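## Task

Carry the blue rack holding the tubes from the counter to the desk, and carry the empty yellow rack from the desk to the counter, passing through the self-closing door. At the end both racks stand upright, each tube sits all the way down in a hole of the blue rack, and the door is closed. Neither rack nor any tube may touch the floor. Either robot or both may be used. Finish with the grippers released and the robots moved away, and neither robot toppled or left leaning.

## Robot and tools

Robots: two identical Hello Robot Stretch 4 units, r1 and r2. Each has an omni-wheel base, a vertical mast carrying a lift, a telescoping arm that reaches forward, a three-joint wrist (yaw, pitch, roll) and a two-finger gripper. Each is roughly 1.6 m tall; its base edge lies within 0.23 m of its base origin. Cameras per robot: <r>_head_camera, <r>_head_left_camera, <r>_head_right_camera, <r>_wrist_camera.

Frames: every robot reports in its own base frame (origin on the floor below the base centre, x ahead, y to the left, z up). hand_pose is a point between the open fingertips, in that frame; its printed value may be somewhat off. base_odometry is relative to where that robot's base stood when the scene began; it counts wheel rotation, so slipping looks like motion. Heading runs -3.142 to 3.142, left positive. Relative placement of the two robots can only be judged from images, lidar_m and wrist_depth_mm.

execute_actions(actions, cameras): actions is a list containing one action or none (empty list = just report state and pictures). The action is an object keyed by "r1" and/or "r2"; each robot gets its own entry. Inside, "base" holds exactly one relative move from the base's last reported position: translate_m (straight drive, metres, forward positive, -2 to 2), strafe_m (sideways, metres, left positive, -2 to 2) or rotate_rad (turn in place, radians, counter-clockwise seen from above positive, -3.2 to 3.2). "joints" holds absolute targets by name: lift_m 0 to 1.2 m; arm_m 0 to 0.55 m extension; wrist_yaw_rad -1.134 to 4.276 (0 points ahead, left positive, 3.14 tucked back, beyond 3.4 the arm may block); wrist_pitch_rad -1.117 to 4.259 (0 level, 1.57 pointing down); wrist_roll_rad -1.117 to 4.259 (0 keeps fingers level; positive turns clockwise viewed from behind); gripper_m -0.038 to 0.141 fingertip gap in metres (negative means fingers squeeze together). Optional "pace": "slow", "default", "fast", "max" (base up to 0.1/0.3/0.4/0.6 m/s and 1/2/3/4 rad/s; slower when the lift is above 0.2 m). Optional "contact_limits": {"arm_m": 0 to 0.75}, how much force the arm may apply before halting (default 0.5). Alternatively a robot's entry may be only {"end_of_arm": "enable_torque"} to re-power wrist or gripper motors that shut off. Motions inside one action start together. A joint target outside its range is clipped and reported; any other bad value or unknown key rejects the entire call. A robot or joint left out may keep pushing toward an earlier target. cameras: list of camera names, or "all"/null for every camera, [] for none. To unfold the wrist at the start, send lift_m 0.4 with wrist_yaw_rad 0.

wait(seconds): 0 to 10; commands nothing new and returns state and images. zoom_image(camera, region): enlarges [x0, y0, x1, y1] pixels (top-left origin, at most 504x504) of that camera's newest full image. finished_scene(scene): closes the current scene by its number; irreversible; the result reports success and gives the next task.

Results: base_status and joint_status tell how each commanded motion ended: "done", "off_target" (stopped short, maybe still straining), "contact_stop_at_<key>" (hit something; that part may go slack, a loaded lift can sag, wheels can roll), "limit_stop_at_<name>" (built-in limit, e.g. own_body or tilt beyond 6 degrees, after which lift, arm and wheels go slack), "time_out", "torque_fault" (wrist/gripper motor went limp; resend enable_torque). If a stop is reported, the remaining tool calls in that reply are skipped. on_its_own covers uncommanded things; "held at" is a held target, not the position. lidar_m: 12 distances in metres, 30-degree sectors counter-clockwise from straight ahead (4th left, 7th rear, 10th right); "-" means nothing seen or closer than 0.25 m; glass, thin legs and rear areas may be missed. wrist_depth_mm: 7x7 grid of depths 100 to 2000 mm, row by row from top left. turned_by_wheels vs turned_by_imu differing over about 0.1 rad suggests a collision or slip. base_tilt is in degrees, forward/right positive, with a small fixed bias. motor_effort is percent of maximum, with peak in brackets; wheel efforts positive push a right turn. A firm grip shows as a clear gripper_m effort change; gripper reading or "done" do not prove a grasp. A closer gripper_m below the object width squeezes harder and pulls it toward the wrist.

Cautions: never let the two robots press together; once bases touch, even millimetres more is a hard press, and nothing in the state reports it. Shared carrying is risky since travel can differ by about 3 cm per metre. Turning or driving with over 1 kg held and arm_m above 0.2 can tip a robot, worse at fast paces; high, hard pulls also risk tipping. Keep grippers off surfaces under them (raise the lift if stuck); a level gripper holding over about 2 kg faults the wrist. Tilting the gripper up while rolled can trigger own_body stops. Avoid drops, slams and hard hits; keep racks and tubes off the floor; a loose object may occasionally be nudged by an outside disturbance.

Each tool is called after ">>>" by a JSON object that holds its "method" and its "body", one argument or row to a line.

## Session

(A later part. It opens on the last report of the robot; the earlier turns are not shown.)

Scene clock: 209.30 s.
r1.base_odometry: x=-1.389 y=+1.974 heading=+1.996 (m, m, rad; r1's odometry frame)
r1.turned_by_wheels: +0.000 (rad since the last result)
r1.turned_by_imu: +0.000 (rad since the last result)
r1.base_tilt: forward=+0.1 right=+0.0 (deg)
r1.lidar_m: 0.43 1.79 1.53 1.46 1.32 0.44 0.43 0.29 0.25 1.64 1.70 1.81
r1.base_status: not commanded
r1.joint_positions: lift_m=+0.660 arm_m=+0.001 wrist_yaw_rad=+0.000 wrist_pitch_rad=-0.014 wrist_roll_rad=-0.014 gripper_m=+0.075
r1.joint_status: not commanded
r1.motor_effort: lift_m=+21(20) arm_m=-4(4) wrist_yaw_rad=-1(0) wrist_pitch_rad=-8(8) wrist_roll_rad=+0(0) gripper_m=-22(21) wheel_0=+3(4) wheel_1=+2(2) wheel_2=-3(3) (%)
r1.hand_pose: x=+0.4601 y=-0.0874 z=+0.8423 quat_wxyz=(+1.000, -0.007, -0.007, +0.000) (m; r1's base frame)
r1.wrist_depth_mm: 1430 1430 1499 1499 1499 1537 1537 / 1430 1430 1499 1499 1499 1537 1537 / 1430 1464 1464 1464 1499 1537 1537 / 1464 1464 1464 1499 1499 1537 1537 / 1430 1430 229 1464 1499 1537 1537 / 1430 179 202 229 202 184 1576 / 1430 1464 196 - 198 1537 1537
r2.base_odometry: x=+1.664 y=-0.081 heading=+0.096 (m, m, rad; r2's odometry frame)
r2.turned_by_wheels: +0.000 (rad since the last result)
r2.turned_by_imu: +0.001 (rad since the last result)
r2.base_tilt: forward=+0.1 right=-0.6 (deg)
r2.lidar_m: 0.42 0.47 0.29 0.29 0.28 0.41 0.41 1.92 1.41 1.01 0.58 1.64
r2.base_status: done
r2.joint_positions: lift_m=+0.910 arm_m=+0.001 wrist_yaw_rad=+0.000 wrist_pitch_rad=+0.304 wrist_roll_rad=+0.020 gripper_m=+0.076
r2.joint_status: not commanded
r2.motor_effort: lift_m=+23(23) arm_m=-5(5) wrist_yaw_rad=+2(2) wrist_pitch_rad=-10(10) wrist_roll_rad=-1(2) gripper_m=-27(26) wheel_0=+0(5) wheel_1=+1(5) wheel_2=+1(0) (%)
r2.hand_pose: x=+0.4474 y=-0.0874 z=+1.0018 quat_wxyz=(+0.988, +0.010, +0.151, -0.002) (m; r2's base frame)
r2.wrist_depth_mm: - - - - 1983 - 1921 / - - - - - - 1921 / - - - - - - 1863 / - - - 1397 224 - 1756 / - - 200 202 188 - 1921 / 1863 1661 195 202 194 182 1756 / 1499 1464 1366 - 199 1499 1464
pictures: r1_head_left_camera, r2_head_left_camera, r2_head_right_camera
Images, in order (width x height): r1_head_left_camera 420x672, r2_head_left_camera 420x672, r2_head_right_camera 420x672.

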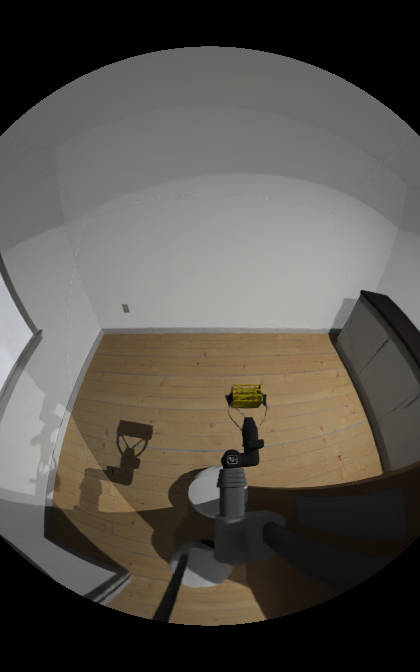

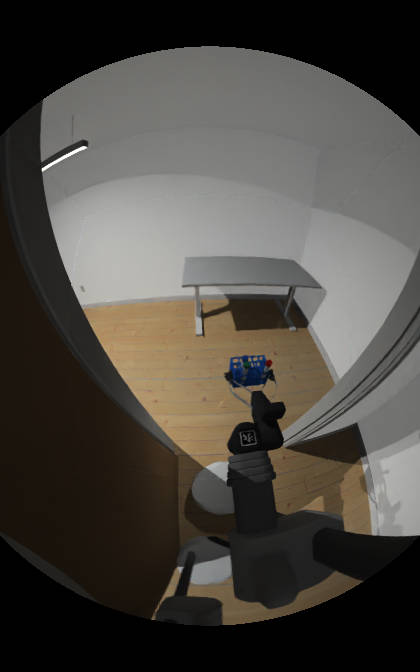

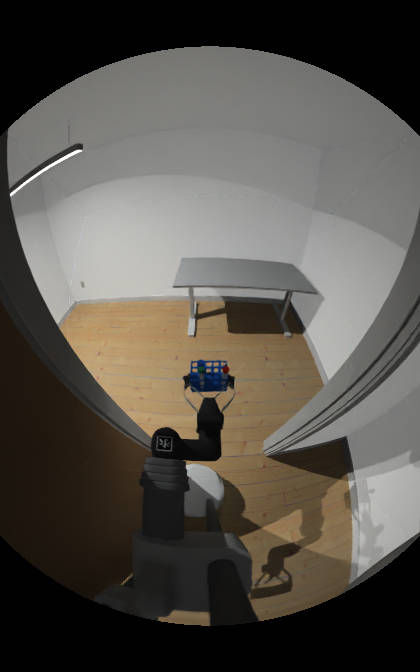

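>>> {"method": "execute_actions", "body": {
  "actions": [
    {"r1":{"base":{"translate_m":0.5},"pace":"slow"},"r2":{"base":{"strafe_m":0.04},"pace":"slow"}}
  ],
  "cameras": ["r2_head_left_camera","r1_head_right_camera"]
}}

>>> {"method": "execute_actions", "body": {
  "actions": [
    {"r1":{"base":{"rotate_rad":-1.5},"pace":"slow","joints":{"lift_m":0.87}},"r2":{"base":{"strafe_m":-0.28},"pace":"slow"}}
  ],
  "cameras": ["r2_head_left_camera","r1_head_right_camera","r1_head_camera"]
}}

Scene clock: 219.60 s.
r1.base_odometry: x=-1.596 y=+2.430 heading=+1.996 (m, m, rad; r1's odometry frame)
r1.turned_by_wheels: +0.000 (rad since the last result)
r1.turned_by_imu: +0.001 (rad since the last result)
r1.base_tilt: forward=+0.0 right=-0.1 (deg)
r1.lidar_m: 0.42 1.27 1.58 1.47 1.53 1.56 0.50 1.44 1.70 1.62 1.68 1.29
r1.base_status: done
r1.joint_positions: lift_m=+0.660 arm_m=+0.001 wrist_yaw_rad=+0.000 wrist_pitch_rad=-0.014 wrist_roll_rad=-0.014 gripper_m=+0.075
r1.joint_status: not commanded
r1.motor_effort: lift_m=+20(20) arm_m=-4(4) wrist_yaw_rad=+0(2) wrist_pitch_rad=-9(9) wrist_roll_rad=+0(1) gripper_m=-22(21) wheel_0=+3(5) wheel_1=+4(5) wheel_2=-5(11) (%)
r1.hand_pose: x=+0.4601 y=-0.0874 z=+0.8423 quat_wxyz=(+1.000, -0.007, -0.007, +0.000) (m; r1's base frame)
r1.wrist_depth_mm: 960 976 991 976 1008 1025 1025 / 976 991 976 991 1008 1008 1025 / 976 991 991 991 1008 1008 1025 / 960 976 991 1008 1008 1025 1042 / 960 991 229 1008 1008 1025 1025 / 960 179 202 229 202 183 1042 / 976 976 196 - 198 1025 1042
r2.base_odometry: x=+1.660 y=-0.041 heading=+0.096 (m, m, rad; r2's odometry frame)
r2.turned_by_wheels: +0.000 (rad since the last result)
r2.turned_by_imu: -0.006 (rad since the last result)
r2.base_tilt: forward=+0.1 right=-0.6 (deg)
r2.lidar_m: 0.36 0.46 0.25 0.25 0.25 0.25 0.42 1.95 1.43 1.01 0.62 1.68
r2.base_status: done
r2.joint_positions: lift_m=+0.910 arm_m=+0.001 wrist_yaw_rad=+0.000 wrist_pitch_rad=+0.303 wrist_roll_rad=+0.020 gripper_m=+0.076
r2.joint_status: not commanded
r2.motor_effort: lift_m=+23(23) arm_m=-5(5) wrist_yaw_rad=+2(13) wrist_pitch_rad=-10(10) wrist_roll_rad=-1(2) gripper_m=-24(25) wheel_0=-3(14) wheel_1=+3(9) wheel_2=+2(7) (%)
r2.hand_pose: x=+0.4473 y=-0.0874 z=+1.0019 quat_wxyz=(+0.988, +0.010, +0.151, -0.002) (m; r2's base frame)
r2.wrist_depth_mm: - - 1983 - 1921 1921 1983 / - - - - - - 1983 / - - - - - - 1921 / - - - 1397 224 - 1756 / - - 200 202 190 - 1921 / 1808 1661 196 204 195 182 1756 / 1499 1499 1397 - 198 1499 1499
pictures: r1_head_right_camera, r2_head_left_camera
Images, in order (width x height): r1_head_right_camera 420x672, r2_head_left_camera 420x672.

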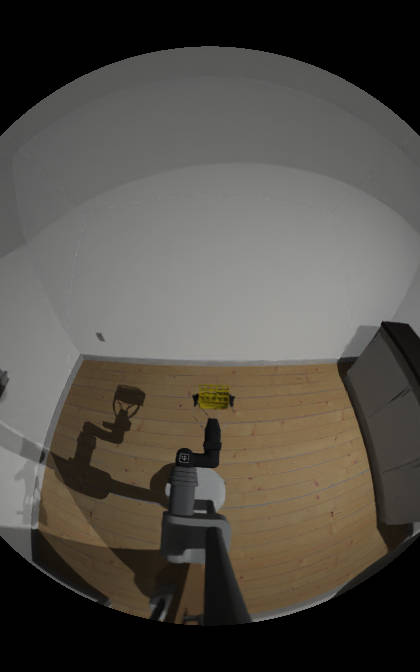

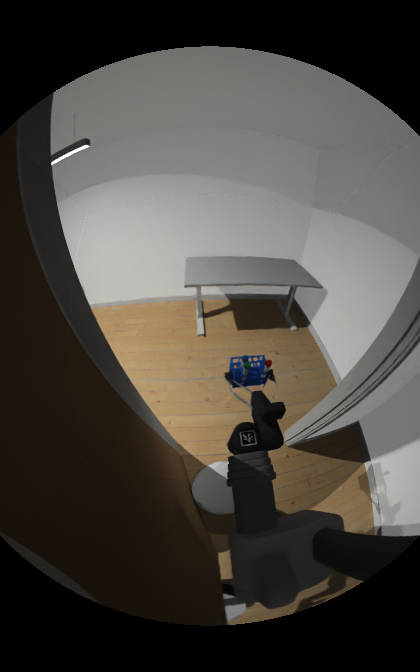

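Scene clock: 223.57 s.
r1.base_odometry: x=-1.596 y=+2.430 heading=+0.497 (m, m, rad; r1's odometry frame)
r1.turned_by_wheels: -1.499 (rad since the last result)
r1.turned_by_imu: -1.529 (rad since the last result)
r1.base_tilt: forward=+0.2 right=+0.0 (deg)
r1.lidar_m: 0.42 1.68 1.26 1.23 1.29 1.55 1.49 1.58 0.81 0.98 1.47 1.69
r1.base_status: done
r1.joint_positions: lift_m=+0.870 arm_m=+0.001 wrist_yaw_rad=+0.000 wrist_pitch_rad=-0.014 wrist_roll_rad=-0.014 gripper_m=+0.075
r1.joint_status: all done
r1.motor_effort: lift_m=+23(24) arm_m=-4(4) wrist_yaw_rad=-1(1) wrist_pitch_rad=-9(10) wrist_roll_rad=-1(0) gripper_m=-21(21) wheel_0=+2(5) wheel_1=+3(7) wheel_2=+2(5) (%)
r1.hand_pose: x=+0.4601 y=-0.0874 z=+1.0521 quat_wxyz=(+1.000, -0.007, -0.007, +0.000) (m; r1's base frame)
r1.wrist_depth_mm: 1756 - - - 1983 1983 1863 / 1708 - - - 1983 1983 1921 / 1708 - - - 1983 1983 1863 / 1708 - - - - 1983 1863 / 1618 1397 229 1397 1397 1537 1863 / 1576 179 201 229 201 184 1863 / 1537 1430 195 - 198 1397 1921
r2.base_odometry: x=+1.687 y=-0.320 heading=+0.096 (m, m, rad; r2's odometry frame)
r2.turned_by_wheels: +0.000 (rad since the last result)
r2.turned_by_imu: +0.002 (rad since the last result)
r2.base_tilt: forward=+0.1 right=-0.6 (deg)
r2.lidar_m: 0.41 1.64 0.38 0.25 0.25 - 0.25 1.57 1.16 0.99 0.38 0.40
r2.base_status: done
r2.joint_positions: lift_m=+0.910 arm_m=+0.001 wrist_yaw_rad=+0.000 wrist_pitch_rad=+0.303 wrist_roll_rad=+0.020 gripper_m=+0.076
r2.joint_status: not commanded
r2.motor_effort: lift_m=+23(23) arm_m=-5(5) wrist_yaw_rad=+2(2) wrist_pitch_rad=-10(9) wrist_roll_rad=-2(2) gripper_m=-22(25) wheel_0=-1(3) wheel_1=-2(5) wheel_2=+3(4) (%)
r2.hand_pose: x=+0.4473 y=-0.0874 z=+1.0019 quat_wxyz=(+0.988, +0.010, +0.151, -0.002) (m; r2's base frame)
r2.wrist_depth_mm: - - 1983 1921 - 1921 1576 / - - - - - - 1576 / - - - - - - 1499 / - - 1499 1397 224 1921 1499 / - - 200 202 188 1983 1537 / 1808 1661 196 204 194 182 1499 / 1430 1430 1397 - 198 1464 1430
pictures: r1_head_camera, r1_head_right_camera, r2_head_left_camera
Images, in order (width x height): r1_head_camera 420x560, r1_head_right_camera 420x672, r2_head_left_camera 420x672.

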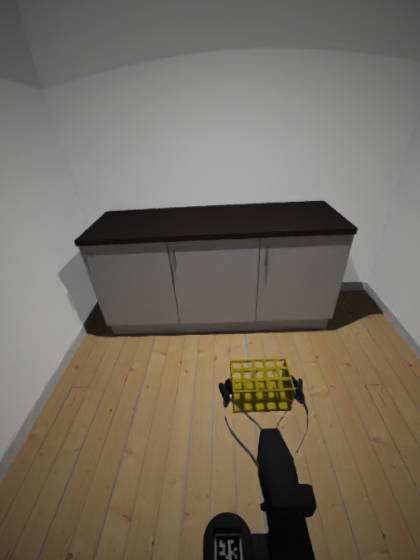

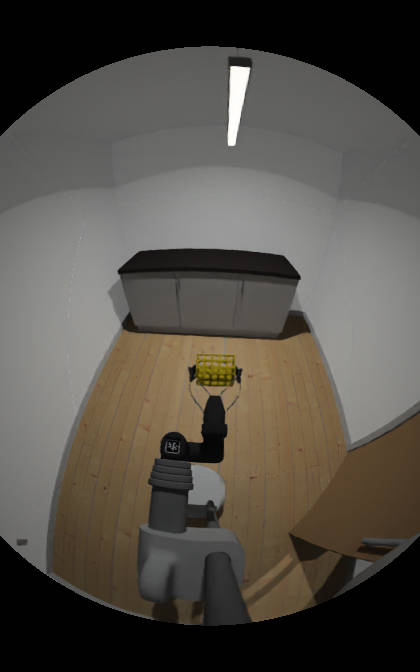

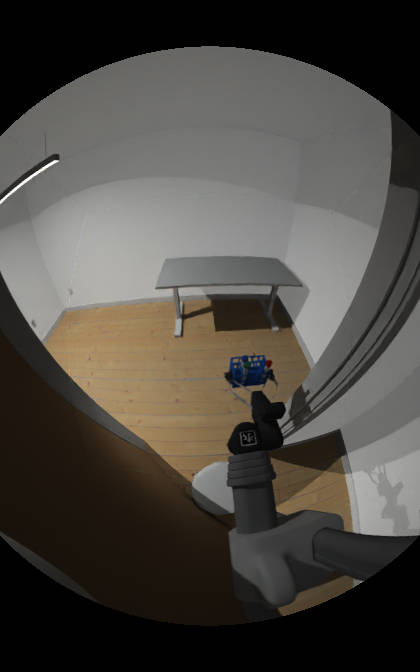

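>>> {"method": "execute_actions", "body": {
  "actions": [
    {"r1":{"base":{"translate_m":1.12}},"r2":{"base":{"translate_m":0.55},"pace":"slow"}}
  ],
  "cameras": ["r2_head_left_camera","r1_head_right_camera","r1_head_camera","r2_head_camera"]
}}

Scene clock: 235.87 s.
r1.base_odometry: x=-0.611 y=+2.964 heading=+0.497 (m, m, rad; r1's odometry frame)
r1.turned_by_wheels: +0.000 (rad since the last result)
r1.turned_by_imu: +0.002 (rad since the last result)
r1.base_tilt: forward=+0.1 right=-0.1 (deg)
r1.lidar_m: 0.42 0.53 0.72 1.18 1.22 1.75 2.65 1.96 1.48 1.43 0.68 0.52
r1.base_status: done
r1.joint_positions: lift_m=+0.870 arm_m=+0.001 wrist_yaw_rad=+0.000 wrist_pitch_rad=-0.014 wrist_roll_rad=-0.014 gripper_m=+0.075
r1.joint_status: not commanded
r1.motor_effort: lift_m=+23(23) arm_m=-4(4) wrist_yaw_rad=-1(1) wrist_pitch_rad=-9(9) wrist_roll_rad=-1(0) gripper_m=-22(21) wheel_0=+1(8) wheel_1=+3(7) wheel_2=-2(11) (%)
r1.hand_pose: x=+0.4601 y=-0.0874 z=+1.0521 quat_wxyz=(+1.000, -0.007, -0.007, +0.000) (m; r1's base frame)
r1.wrist_depth_mm: 891 891 891 878 891 878 878 / 904 891 891 891 878 866 878 / 904 904 891 891 878 878 878 / 904 904 904 878 878 878 866 / 904 904 230 891 878 878 878 / 569 179 202 229 202 184 597 / 382 392 196 - 198 399 424
r2.base_odometry: x=+2.235 y=-0.267 heading=+0.096 (m, m, rad; r2's odometry frame)
r2.turned_by_wheels: +0.000 (rad since the last result)
r2.turned_by_imu: +0.003 (rad since the last result)
r2.base_tilt: forward=+0.0 right=-0.5 (deg)
r2.lidar_m: 0.40 1.08 2.66 0.59 0.32 0.25 0.26 0.25 0.33 0.67 1.16 1.08
r2.base_status: done
r2.joint_positions: lift_m=+0.910 arm_m=+0.001 wrist_yaw_rad=+0.000 wrist_pitch_rad=+0.303 wrist_roll_rad=+0.020 gripper_m=+0.076
r2.joint_status: not commanded
r2.motor_effort: lift_m=+23(23) arm_m=-5(4) wrist_yaw_rad=+2(2) wrist_pitch_rad=-10(10) wrist_roll_rad=-2(2) gripper_m=-24(25) wheel_0=+1(2) wheel_1=+1(4) wheel_2=+0(6) (%)
r2.hand_pose: x=+0.4473 y=-0.0874 z=+1.0019 quat_wxyz=(+0.988, +0.010, +0.151, -0.002) (m; r2's base frame)
r2.wrist_depth_mm: 1537 1537 1537 1464 1430 1464 1430 / 1618 1576 1537 1576 1537 1537 1499 / 1708 1618 1661 1618 1618 1576 1537 / 1756 1708 1229 1160 224 1281 1366 / 1808 976 200 202 189 991 1025 / 1808 1661 196 204 194 182 1464 / 1499 1464 1336 - 198 1464 1430
pictures: r1_head_camera, r1_head_right_camera, r2_head_camera, r2_head_left_camera
Images, in order (width x height): r1_head_camera 420x560, r1_head_right_camera 420x672, r2_head_camera 420x560, r2_head_left_camera 420x672.

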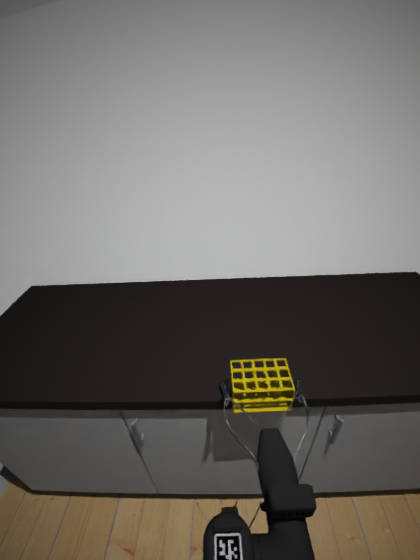

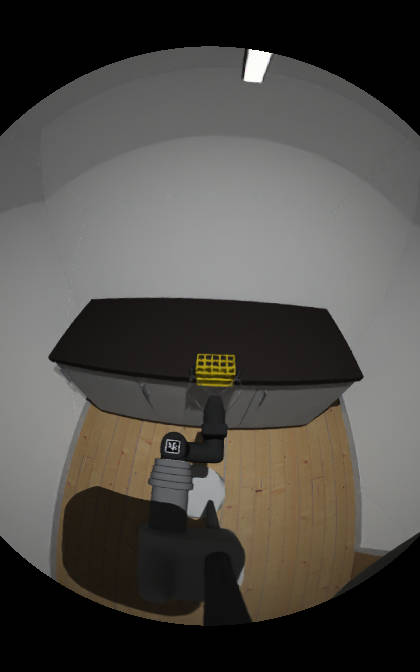

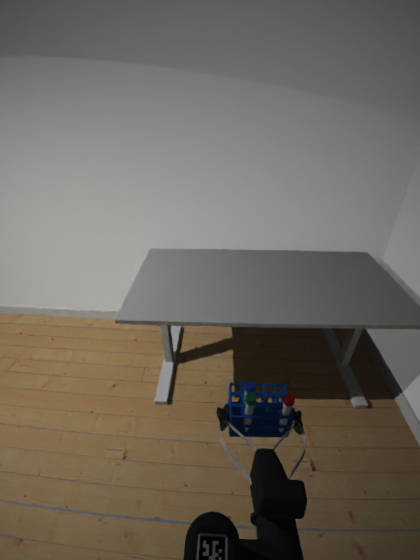

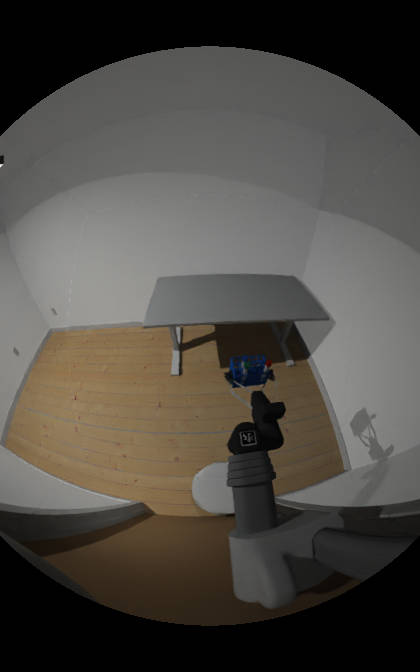

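>>> {"method": "execute_actions", "body": {
  "actions": [
    {"r1":{"joints":{"arm_m":0.19,"lift_m":0.82}},"r2":{"base":{"translate_m":0.6},"joints":{"lift_m":0.75}}}
  ],
  "cameras": ["r1_wrist_camera","r1_head_camera"]
}}

>>> {"method": "execute_actions", "body": {
  "actions": [
    {"r1":{"joints":{"lift_m":0.805},"pace":"slow"},"r2":{"joints":{"arm_m":0.2,"lift_m":0.705}}}
  ],
  "cameras": ["r1_wrist_camera","r1_head_camera","r2_wrist_camera","r2_head_camera"]
}}

Scene clock: 243.33 s.
r1.base_odometry: x=-0.611 y=+2.964 heading=+0.497 (m, m, rad; r1's odometry frame)
r1.turned_by_wheels: +0.000 (rad since the last result)
r1.turned_by_imu: +0.001 (rad since the last result)
r1.base_tilt: forward=+0.1 right=+0.0 (deg)
r1.lidar_m: 0.49 0.52 0.72 1.18 1.26 1.77 2.65 1.99 1.47 1.43 0.70 0.52
r1.base_status: not commanded
r1.joint_positions: lift_m=+0.820 arm_m=+0.189 wrist_yaw_rad=+0.000 wrist_pitch_rad=-0.014 wrist_roll_rad=-0.014 gripper_m=+0.075
r1.joint_status: all done
r1.motor_effort: lift_m=+18(26) arm_m=+6(6) wrist_yaw_rad=-2(0) wrist_pitch_rad=-9(9) wrist_roll_rad=-1(1) gripper_m=-22(22) wheel_0=+1(1) wheel_1=+3(3) wheel_2=-1(1) (%)
r1.hand_pose: x=+0.6484 y=-0.0874 z=+1.0025 quat_wxyz=(+1.000, -0.007, -0.007, +0.000) (m; r1's base frame)
r1.wrist_depth_mm: 715 707 707 699 699 691 691 / 707 715 699 699 699 699 691 / 715 715 699 707 699 691 683 / 715 715 699 699 699 691 683 / 715 707 229 634 634 691 691 / 421 179 202 229 201 183 439 / 281 286 196 - 198 290 298
r2.base_odometry: x=+2.832 y=-0.210 heading=+0.096 (m, m, rad; r2's odometry frame)
r2.turned_by_wheels: +0.000 (rad since the last result)
r2.turned_by_imu: +0.002 (rad since the last result)
r2.base_tilt: forward=+0.0 right=-0.6 (deg)
r2.lidar_m: 0.41 0.45 0.62 2.59 1.04 0.85 0.81 0.80 1.09 1.11 0.67 0.50
r2.base_status: done
r2.joint_positions: lift_m=+0.750 arm_m=+0.001 wrist_yaw_rad=+0.000 wrist_pitch_rad=+0.303 wrist_roll_rad=+0.020 gripper_m=+0.076
r2.joint_status: all done
r2.motor_effort: lift_m=+19(20) arm_m=-5(5) wrist_yaw_rad=+2(2) wrist_pitch_rad=-10(10) wrist_roll_rad=-1(1) gripper_m=-25(25) wheel_0=+0(5) wheel_1=+0(5) wheel_2=+1(7) (%)
r2.hand_pose: x=+0.4473 y=-0.0874 z=+0.8422 quat_wxyz=(+0.988, +0.010, +0.151, -0.001) (m; r2's base frame)
r2.wrist_depth_mm: 946 946 946 917 917 917 917 / 1008 1008 991 976 960 960 960 / 1042 1060 1042 1008 1008 1008 991 / 750 750 759 699 225 778 778 / 508 517 200 202 190 530 525 / 384 355 195 203 194 182 394 / 317 315 291 - 198 319 317
pictures: r1_head_camera, r1_wrist_camera
camera_calibration (this result's frames):
r1_wrist_camera: T_world_to_cam=[[-0.0097413, -0.999214, 0.0384236, -0.130262], [0.0245417, -0.0386528, -0.998951, 1.03806], [0.999651, -0.0087881, 0.0248989, -0.44845], [0, 0, 0, 1]] pos_world=[0.421549, -0.0939766, 1.05314]
Images, in order (width x height): r1_head_camera 420x560, r1_wrist_camera 616x392.

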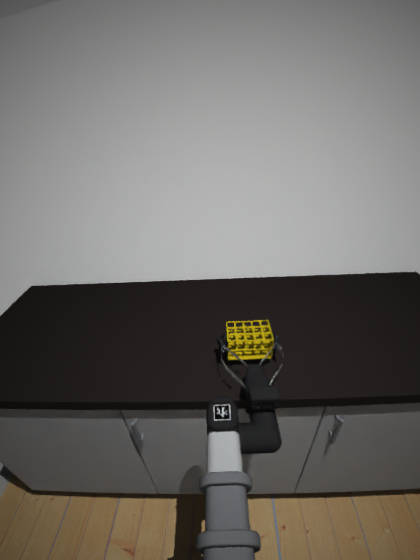

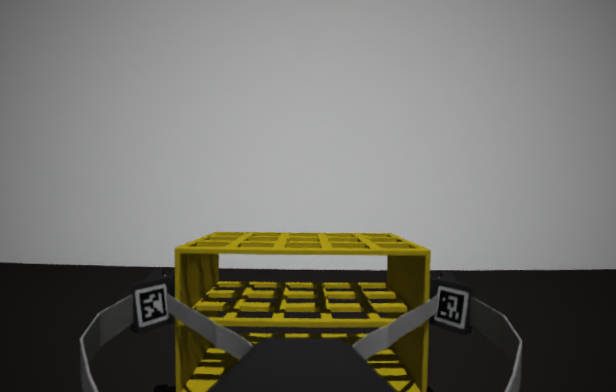

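Scene clock: 245.03 s.
r1.base_odometry: x=-0.611 y=+2.964 heading=+0.497 (m, m, rad; r1's odometry frame)
r1.turned_by_wheels: +0.000 (rad since the last result)
r1.turned_by_imu: +0.000 (rad since the last result)
r1.base_tilt: forward=+0.1 right=+0.0 (deg)
r1.lidar_m: 0.49 0.53 0.74 1.18 1.24 1.76 2.64 1.98 1.48 1.43 0.68 0.51
r1.base_status: not commanded
r1.joint_positions: lift_m=+0.805 arm_m=+0.189 wrist_yaw_rad=+0.000 wrist_pitch_rad=-0.014 wrist_roll_rad=-0.014 gripper_m=+0.075
r1.joint_status: all done
r1.motor_effort: lift_m=+18(20) arm_m=+6(6) wrist_yaw_rad=-1(1) wrist_pitch_rad=-9(9) wrist_roll_rad=+0(1) gripper_m=-22(21) wheel_0=+1(1) wheel_1=+3(3) wheel_2=-1(1) (%)
r1.hand_pose: x=+0.6484 y=-0.0874 z=+0.9875 quat_wxyz=(+1.000, -0.007, -0.007, +0.000) (m; r1's base frame)
r1.wrist_depth_mm: 715 707 707 699 699 691 683 / 715 707 707 699 699 683 683 / 715 715 707 699 691 691 683 / 715 715 707 699 699 691 691 / 715 715 229 564 559 699 691 / 373 179 202 229 202 183 392 / 251 256 196 - 198 259 276
r2.base_odometry: x=+2.832 y=-0.210 heading=+0.096 (m, m, rad; r2's odometry frame)
r2.turned_by_wheels: +0.000 (rad since the last result)
r2.turned_by_imu: +0.000 (rad since the last result)
r2.base_tilt: forward=+0.1 right=-0.6 (deg)
r2.lidar_m: 0.43 0.44 0.63 2.58 1.06 0.84 0.81 0.82 1.07 1.10 0.65 0.46
r2.base_status: not commanded
r2.joint_positions: lift_m=+0.705 arm_m=+0.199 wrist_yaw_rad=+0.000 wrist_pitch_rad=+0.303 wrist_roll_rad=+0.020 gripper_m=+0.076
r2.joint_status: all done
r2.motor_effort: lift_m=+18(19) arm_m=+5(5) wrist_yaw_rad=+1(2) wrist_pitch_rad=-10(11) wrist_roll_rad=-2(2) gripper_m=-26(24) wheel_0=+0(0) wheel_1=+0(0) wheel_2=+1(1) (%)
r2.hand_pose: x=+0.6453 y=-0.0874 z=+0.7973 quat_wxyz=(+0.988, +0.010, +0.151, -0.001) (m; r2's base frame)
r2.wrist_depth_mm: 768 768 768 741 741 750 732 / 809 778 788 788 778 778 759 / 842 842 831 820 820 798 798 / 597 603 603 564 224 621 627 / 410 413 200 202 189 424 424 / 310 283 196 202 194 181 320 / 255 254 236 - 198 257 257
pictures: r1_head_camera, r1_wrist_camera, r2_head_camera, r2_wrist_camera
camera_calibration (this result's frames):
r1_wrist_camera: T_world_to_cam=[[-0.00974136, -0.999214, 0.0384237, -0.129686], [0.0245418, -0.0386528, -0.998951, 1.02309], [0.999651, -0.00878816, 0.024899, -0.448078], [0, 0, 0, 1]] pos_world=[0.42155, -0.0939766, 1.03816]
r2_wrist_camera: T_world_to_cam=[[0.0352321, -0.999233, -0.01712, -0.0855608], [-0.313426, 0.00521846, -0.949598, 1.01177], [0.948959, 0.0388222, -0.313002, -0.130312], [0, 0, 0, 1]] pos_world=[0.443789, -0.085716, 0.918518]
Images, in order (width x height): r1_head_camera 420x560, r1_wrist_camera 616x392, r2_head_camera 420x560, r2_wrist_camera 616x392.

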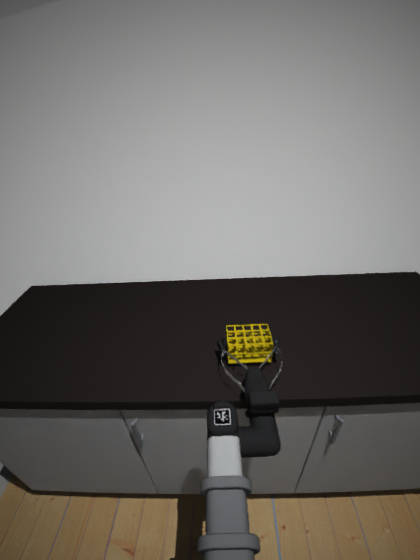

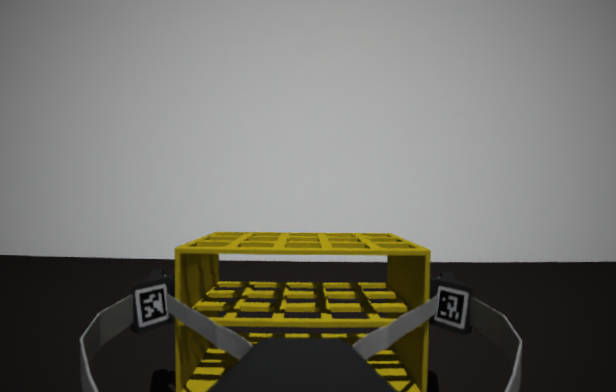

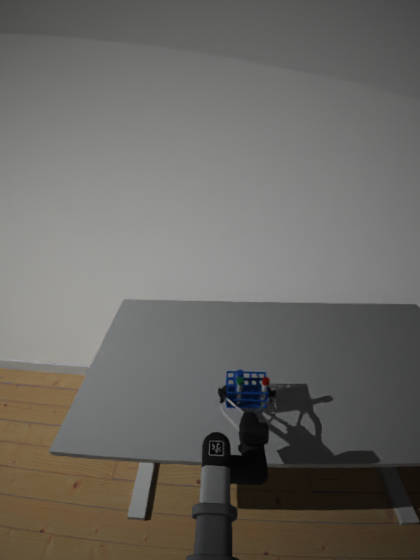

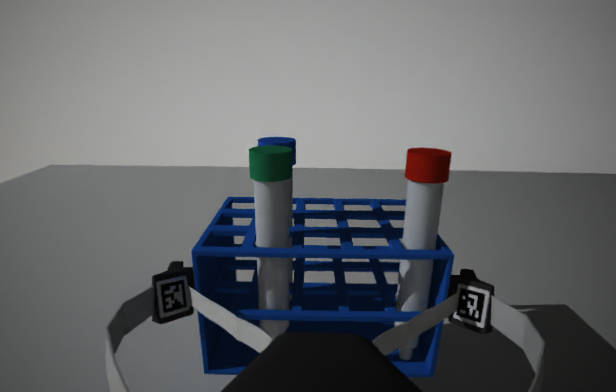

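>>> {"method": "execute_actions", "body": {
  "actions": [
    {"r1":{"joints":{"lift_m":0.784},"pace":"slow"},"r2":{"joints":{"lift_m":0.672},"pace":"slow"}}
  ],
  "cameras": ["r1_wrist_camera","r2_wrist_camera"]
}}

Scene clock: 248.63 s.
r1.base_odometry: x=-0.611 y=+2.964 heading=+0.497 (m, m, rad; r1's odometry frame)
r1.turned_by_wheels: +0.000 (rad since the last result)
r1.turned_by_imu: +0.000 (rad since the last result)
r1.base_tilt: forward=+0.1 right=+0.0 (deg)
r1.lidar_m: 0.49 0.53 0.72 1.18 1.25 1.76 2.63 1.98 1.49 1.42 0.70 0.51
r1.base_status: not commanded
r1.joint_positions: lift_m=+0.784 arm_m=+0.189 wrist_yaw_rad=+0.000 wrist_pitch_rad=-0.014 wrist_roll_rad=-0.014 gripper_m=+0.075
r1.joint_status: all done
r1.motor_effort: lift_m=+17(18) arm_m=+6(6) wrist_yaw_rad=-2(0) wrist_pitch_rad=-9(9) wrist_roll_rad=+0(0) gripper_m=-22(22) wheel_0=+1(1) wheel_1=+3(3) wheel_2=-1(1) (%)
r1.hand_pose: x=+0.6484 y=-0.0874 z=+0.9665 quat_wxyz=(+1.000, -0.007, -0.007, +0.000) (m; r1's base frame)
r1.wrist_depth_mm: 707 715 699 699 691 691 683 / 715 707 707 699 699 691 683 / 715 715 715 699 691 683 683 / 715 715 707 707 699 691 683 / 603 621 229 466 469 661 654 / 310 179 202 229 202 184 325 / 208 213 196 - 199 216 229
r2.base_odometry: x=+2.832 y=-0.210 heading=+0.096 (m, m, rad; r2's odometry frame)
r2.turned_by_wheels: +0.000 (rad since the last result)
r2.turned_by_imu: +0.001 (rad since the last result)
r2.base_tilt: forward=+0.1 right=-0.6 (deg)
r2.lidar_m: 0.44 0.44 0.62 2.59 1.04 0.84 0.81 0.80 1.10 1.11 0.66 0.47
r2.base_status: not commanded
r2.joint_positions: lift_m=+0.672 arm_m=+0.199 wrist_yaw_rad=+0.000 wrist_pitch_rad=+0.303 wrist_roll_rad=+0.020 gripper_m=+0.076
r2.joint_status: all done
r2.motor_effort: lift_m=+18(17) arm_m=+5(5) wrist_yaw_rad=+2(1) wrist_pitch_rad=-10(9) wrist_roll_rad=-1(2) gripper_m=-24(23) wheel_0=+0(0) wheel_1=+0(0) wheel_2=+1(1) (%)
r2.hand_pose: x=+0.6453 y=-0.0874 z=+0.7643 quat_wxyz=(+0.988, +0.010, +0.151, -0.001) (m; r2's base frame)
r2.wrist_depth_mm: 788 759 750 750 750 750 732 / 809 798 798 778 788 788 778 / 831 831 820 820 809 809 788 / 500 504 496 466 224 517 521 / 338 345 199 202 187 351 351 / 258 238 196 203 195 182 266 / 212 210 205 - 198 213 213
pictures: r1_wrist_camera, r2_wrist_camera
camera_calibration (this result's frames):
r1_wrist_camera: T_world_to_cam=[[-0.00974144, -0.999214, 0.0384236, -0.12888], [0.0245418, -0.0386528, -0.998951, 1.00212], [0.999651, -0.00878824, 0.024899, -0.447556], [0, 0, 0, 1]] pos_world=[0.42155, -0.0939766, 1.01717]
r2_wrist_camera: T_world_to_cam=[[0.0352321, -0.999233, -0.01712, -0.0861257], [-0.313426, 0.00521843, -0.949598, 0.980438], [0.948959, 0.0388222, -0.313002, -0.140639], [0, 0, 0, 1]] pos_world=[0.44379, -0.085716, 0.885527]
Images, in order (width x height): r1_wrist_camera 616x392, r2_wrist_camera 616x392.

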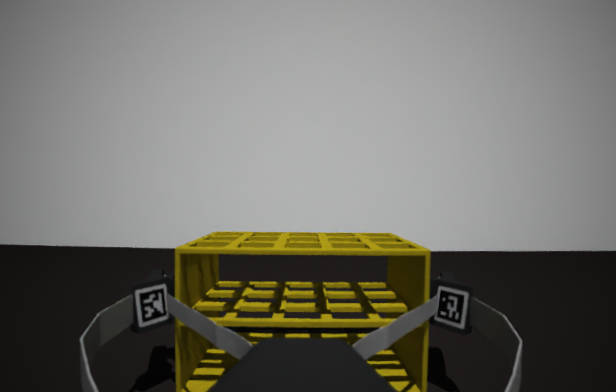

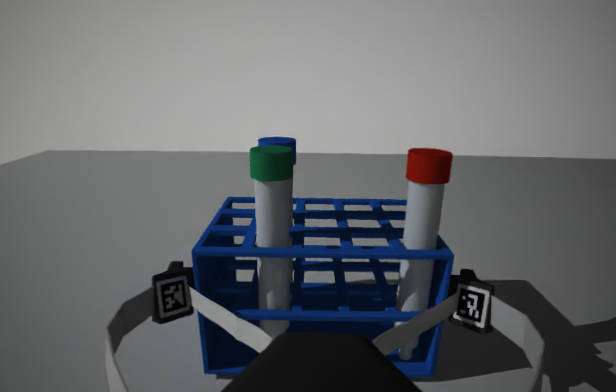

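Depths match the pick heights. Lower 1 mm more and release.

>>> {"method": "execute_actions", "body": {
  "actions": [
    {"r1":{"joints":{"gripper_m":0.141,"lift_m":0.783}},"r2":{"joints":{"gripper_m":0.141,"lift_m":0.671}}}
  ],
  "cameras": ["r1_wrist_camera","r2_wrist_camera"]
}}

>>> {"method": "execute_actions", "body": {
  "actions": [
    {"r1":{"joints":{"arm_m":0},"base":{"translate_m":-0.2}},"r2":{"joints":{"arm_m":0},"base":{"translate_m":-0.2}}}
  ]
}}

Scene clock: 253.10 s.
r1.base_odometry: x=-0.611 y=+2.964 heading=+0.497 (m, m, rad; r1's odometry frame)
r1.turned_by_wheels: +0.000 (rad since the last result)
r1.turned_by_imu: +0.000 (rad since the last result)
r1.base_tilt: forward=+0.1 right=+0.0 (deg)
r1.lidar_m: 0.49 0.53 0.72 1.18 1.24 1.76 2.62 1.97 1.45 1.43 0.69 0.50
r1.base_status: not commanded
r1.joint_positions: lift_m=+0.783 arm_m=+0.189 wrist_yaw_rad=+0.000 wrist_pitch_rad=-0.015 wrist_roll_rad=-0.014 gripper_m=+0.141
r1.joint_status: all done
r1.motor_effort: lift_m=+17(14) arm_m=+6(6) wrist_yaw_rad=+0(1) wrist_pitch_rad=-6(9) wrist_roll_rad=-1(0) gripper_m=+0(20) wheel_0=+1(1) wheel_1=+3(3) wheel_2=-1(1) (%)
r1.hand_pose: x=+0.6484 y=-0.0874 z=+0.9658 quat_wxyz=(+1.000, -0.007, -0.008, +0.000) (m; r1's base frame)
r1.wrist_depth_mm: 715 707 699 699 691 691 691 / 723 715 707 699 699 691 676 / 707 707 707 699 699 683 683 / 707 715 699 699 699 691 683 / 603 627 273 539 469 661 654 / 310 264 220 222 223 272 324 / 213 213 210 - 211 216 229
r2.base_odometry: x=+2.832 y=-0.210 heading=+0.096 (m, m, rad; r2's odometry frame)
r2.turned_by_wheels: +0.000 (rad since the last result)
r2.turned_by_imu: +0.001 (rad since the last result)
r2.base_tilt: forward=+0.1 right=-0.5 (deg)
r2.lidar_m: 0.43 0.46 0.62 2.59 1.06 0.85 0.80 0.81 1.09 1.11 0.63 0.47
r2.base_status: not commanded
r2.joint_positions: lift_m=+0.671 arm_m=+0.199 wrist_yaw_rad=+0.000 wrist_pitch_rad=+0.302 wrist_roll_rad=+0.020 gripper_m=+0.141
r2.joint_status: all done
r2.motor_effort: lift_m=+18(17) arm_m=+5(5) wrist_yaw_rad=+2(1) wrist_pitch_rad=-5(10) wrist_roll_rad=-1(1) gripper_m=+0(24) wheel_0=+0(0) wheel_1=+0(0) wheel_2=+1(1) (%)
r2.hand_pose: x=+0.6454 y=-0.0874 z=+0.7636 quat_wxyz=(+0.989, +0.010, +0.150, -0.001) (m; r2's base frame)
r2.wrist_depth_mm: 768 759 768 759 750 732 732 / 809 798 798 788 788 768 759 / 820 831 809 798 809 809 788 / 496 504 459 433 469 517 525 / 343 343 224 234 206 353 353 / 258 249 223 208 211 211 266 / 211 210 213 - 214 213 221
pictures: r1_wrist_camera, r2_wrist_camera
camera_calibration (this result's frames):
r1_wrist_camera: T_world_to_cam=[[-0.00977524, -0.999214, 0.038415, -0.128822], [0.0254139, -0.0386527, -0.998929, 1.00082], [0.999629, -0.0087885, 0.0257718, -0.448363], [0, 0, 0, 1]] pos_world=[0.421503, -0.0939766, 1.01625]
r2_wrist_camera: T_world_to_cam=[[0.0352248, -0.999234, -0.0170681, -0.0861847], [-0.312014, 0.00522909, -0.950063, 0.97934], [0.949424, 0.0387913, -0.311591, -0.142331], [0, 0, 0, 1]] pos_world=[0.443736, -0.0857185, 0.884614]
Images, in order (width x height): r1_wrist_camera 616x392, r2_wrist_camera 616x392.

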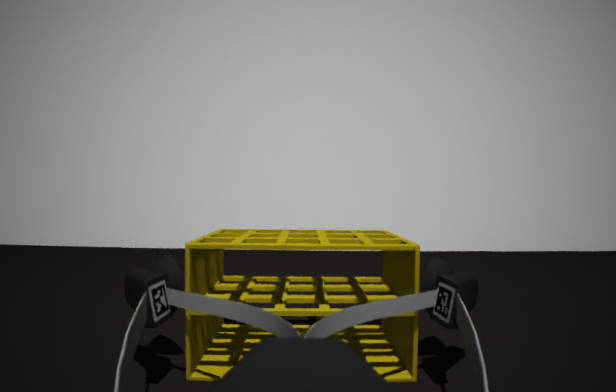

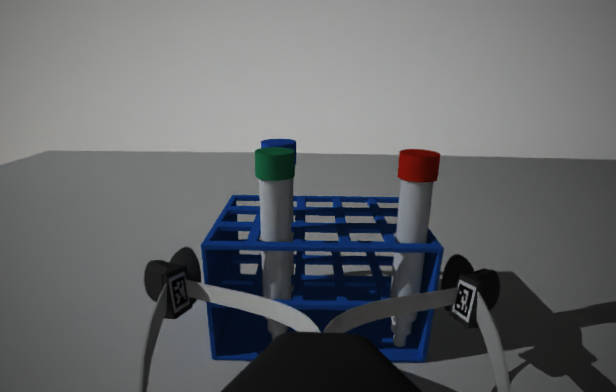

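Scene clock: 255.17 s.
r1.base_odometry: x=-0.787 y=+2.868 heading=+0.497 (m, m, rad; r1's odometry frame)
r1.turned_by_wheels: +0.000 (rad since the last result)
r1.turned_by_imu: +0.000 (rad since the last result)
r1.base_tilt: forward=+0.1 right=+0.0 (deg)
r1.lidar_m: 0.68 0.74 1.01 1.16 1.26 1.75 2.42 1.96 1.48 1.42 0.98 0.71
r1.base_status: done
r1.joint_positions: lift_m=+0.783 arm_m=+0.001 wrist_yaw_rad=+0.000 wrist_pitch_rad=-0.015 wrist_roll_rad=-0.014 gripper_m=+0.141
r1.joint_status: all done
r1.motor_effort: lift_m=+18(17) arm_m=-5(6) wrist_yaw_rad=+0(2) wrist_pitch_rad=-6(6) wrist_roll_rad=+0(0) gripper_m=+1(1) wheel_0=-1(6) wheel_1=-2(5) wheel_2=+2(10) (%)
r1.hand_pose: x=+0.4603 y=-0.0875 z=+0.9658 quat_wxyz=(+1.000, -0.007, -0.008, +0.000) (m; r1's base frame)
r1.wrist_depth_mm: 1118 1098 1098 1098 1078 1060 1060 / 1098 1098 1098 1098 1060 1078 1078 / 1138 1118 1098 1078 1078 1078 1078 / 1098 1098 1078 1078 1078 1078 1078 / 615 634 654 640 661 668 668 / 484 462 462 462 455 459 480 / 484 484 484 - 480 480 480
r2.base_odometry: x=+2.633 y=-0.229 heading=+0.096 (m, m, rad; r2's odometry frame)
r2.turned_by_wheels: +0.000 (rad since the last result)
r2.turned_by_imu: +0.001 (rad since the last result)
r2.base_tilt: forward=+0.1 right=-0.6 (deg)
r2.lidar_m: 0.61 0.68 2.04 2.08 0.80 0.64 0.60 0.61 0.81 1.12 0.91 0.66
r2.base_status: done
r2.joint_positions: lift_m=+0.671 arm_m=+0.001 wrist_yaw_rad=+0.000 wrist_pitch_rad=+0.302 wrist_roll_rad=+0.020 gripper_m=+0.141
r2.joint_status: all done
r2.motor_effort: lift_m=+18(18) arm_m=-5(6) wrist_yaw_rad=+3(1) wrist_pitch_rad=-7(6) wrist_roll_rad=-2(2) gripper_m=-2(2) wheel_0=+0(5) wheel_1=+1(5) wheel_2=+0(9) (%)
r2.hand_pose: x=+0.4475 y=-0.0875 z=+0.7635 quat_wxyz=(+0.989, +0.010, +0.151, -0.002) (m; r2's base frame)
r2.wrist_depth_mm: 1138 1160 1118 1078 1118 1118 1098 / 1205 1205 1160 1182 1138 1160 1138 / 1229 917 946 707 976 991 1042 / 500 500 512 517 517 525 525 / 1397 866 1366 1366 1308 1308 1336 / 1397 917 1336 1366 1336 211 1397 / 1138 1098 1182 - 1182 1182 1160
pictures: r1_head_camera, r1_head_left_camera, r1_head_right_camera, r1_wrist_camera, r2_head_camera, r2_head_left_camera, r2_head_right_camera, r2_wrist_camera
camera_calibration (this result's frames):
r1_wrist_camera: T_world_to_cam=[[-0.0100957, -0.999211, 0.0384153, -0.130605], [0.0253631, -0.0386607, -0.99893, 1.00559], [0.999627, -0.00911054, 0.0257334, -0.260263], [0, 0, 0, 1]] pos_world=[0.233343, -0.0939964, 1.01623]
r2_wrist_camera: T_world_to_cam=[[0.0348816, -0.999245, -0.0170834, -0.0791414], [-0.312428, 0.00533397, -0.949926, 0.917544], [0.949301, 0.0384723, -0.312006, 0.04594], [0, 0, 0, 1]] pos_world=[0.245816, -0.0857432, 0.884581]
Images, in order (width x height): r1_head_camera 420x560, r1_head_left_camera 420x672, r1_head_right_camera 420x672, r1_wrist_camera 616x392, r2_head_camera 420x560, r2_head_left_camera 420x672, r2_head_right_camera 420x672, r2_wrist_camera 616x392.

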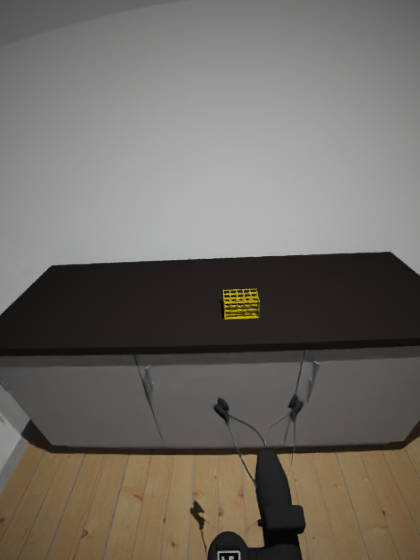

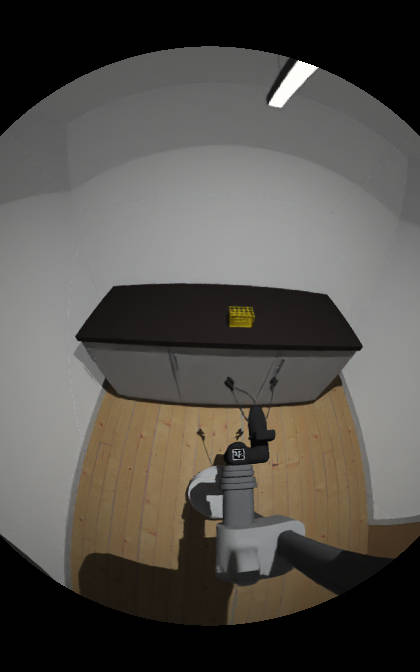

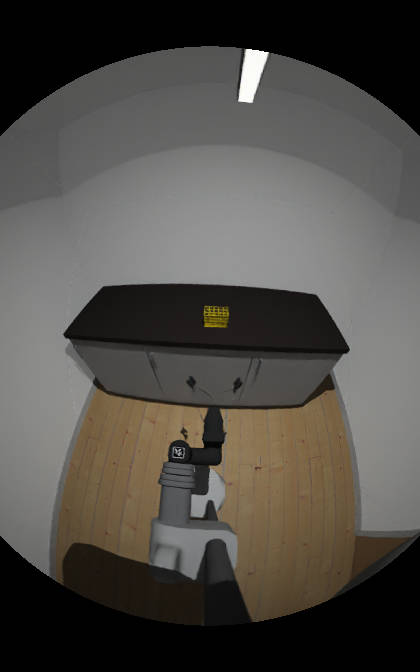

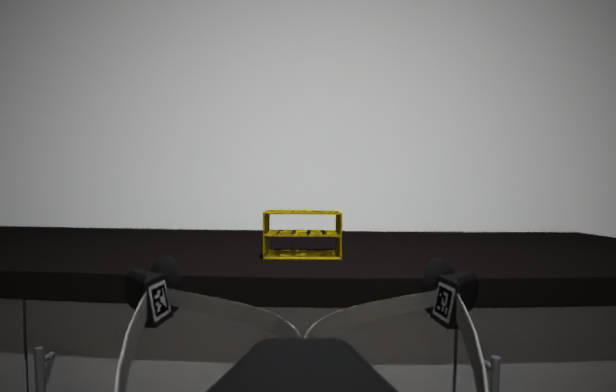

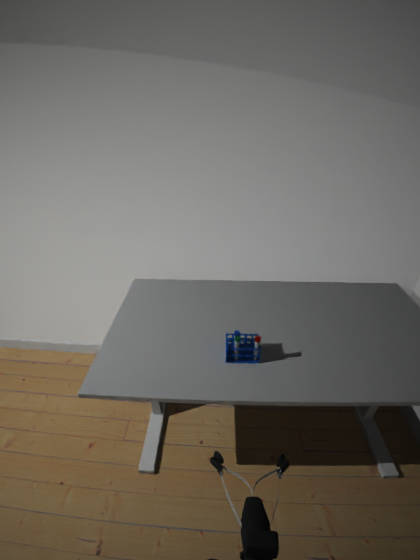

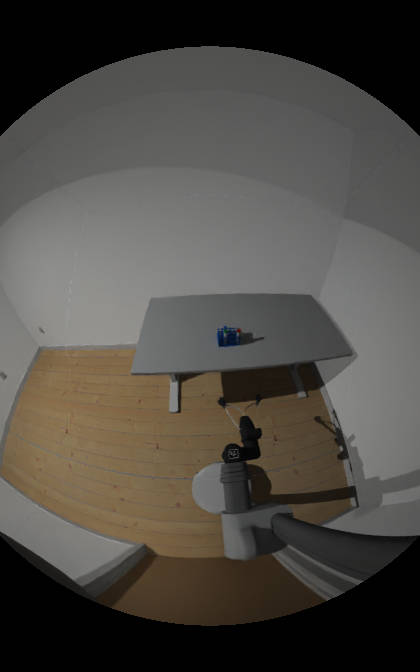

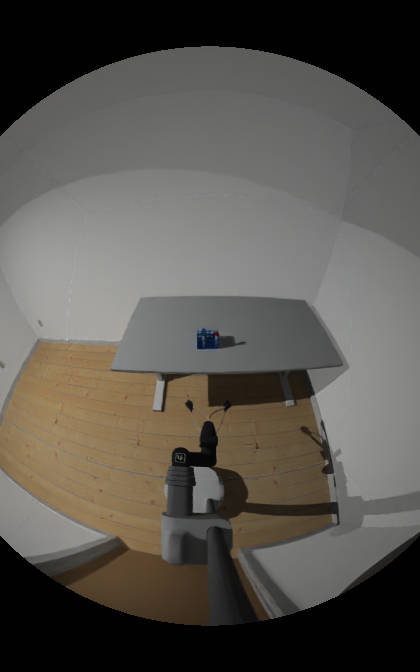

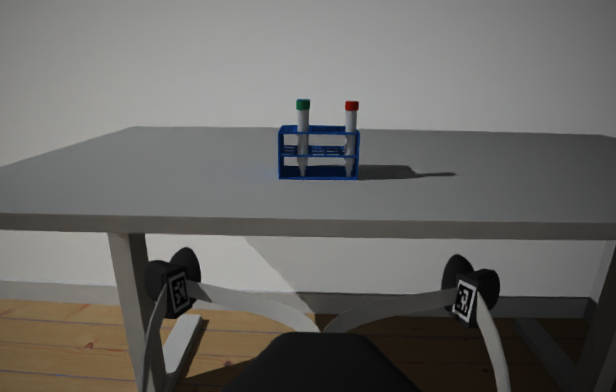

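>>> {"method": "zoom_image", "body": {
  "camera": "r2_wrist_camera",
  "region": [260,85,380,195]
}}

>>> {"method": "zoom_image", "body": {
  "camera": "r1_head_right_camera",
  "region": [300,450,420,620]
}}

Region (260, 85, 380, 195) of r2_wrist_camera's 616x392 image, scaled by 4.200; it fills the top 462 rows of this view, and the rest is white.

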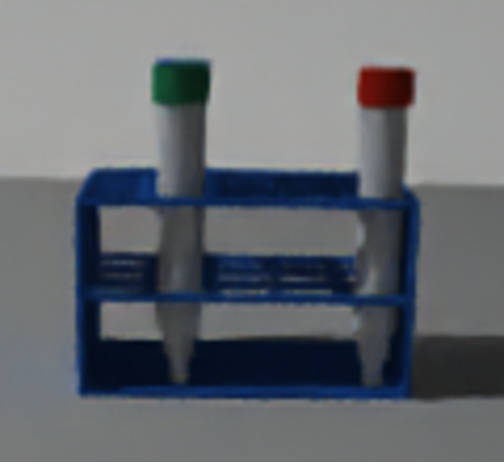

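Region (300, 450, 420, 620) of r1_head_right_camera's 420x672 image, scaled by 2.965, with more detail than that image has; it fills the left 356 columns of this view, and the rest is white.

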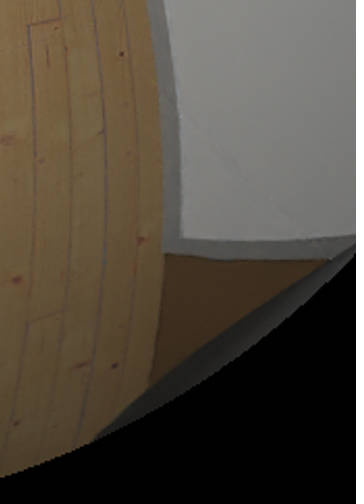

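Tubes are seated and the door is shut.

>>> {"method": "finished_scene", "body": {
  "scene": 1
}}

The scene is finished: the task was done.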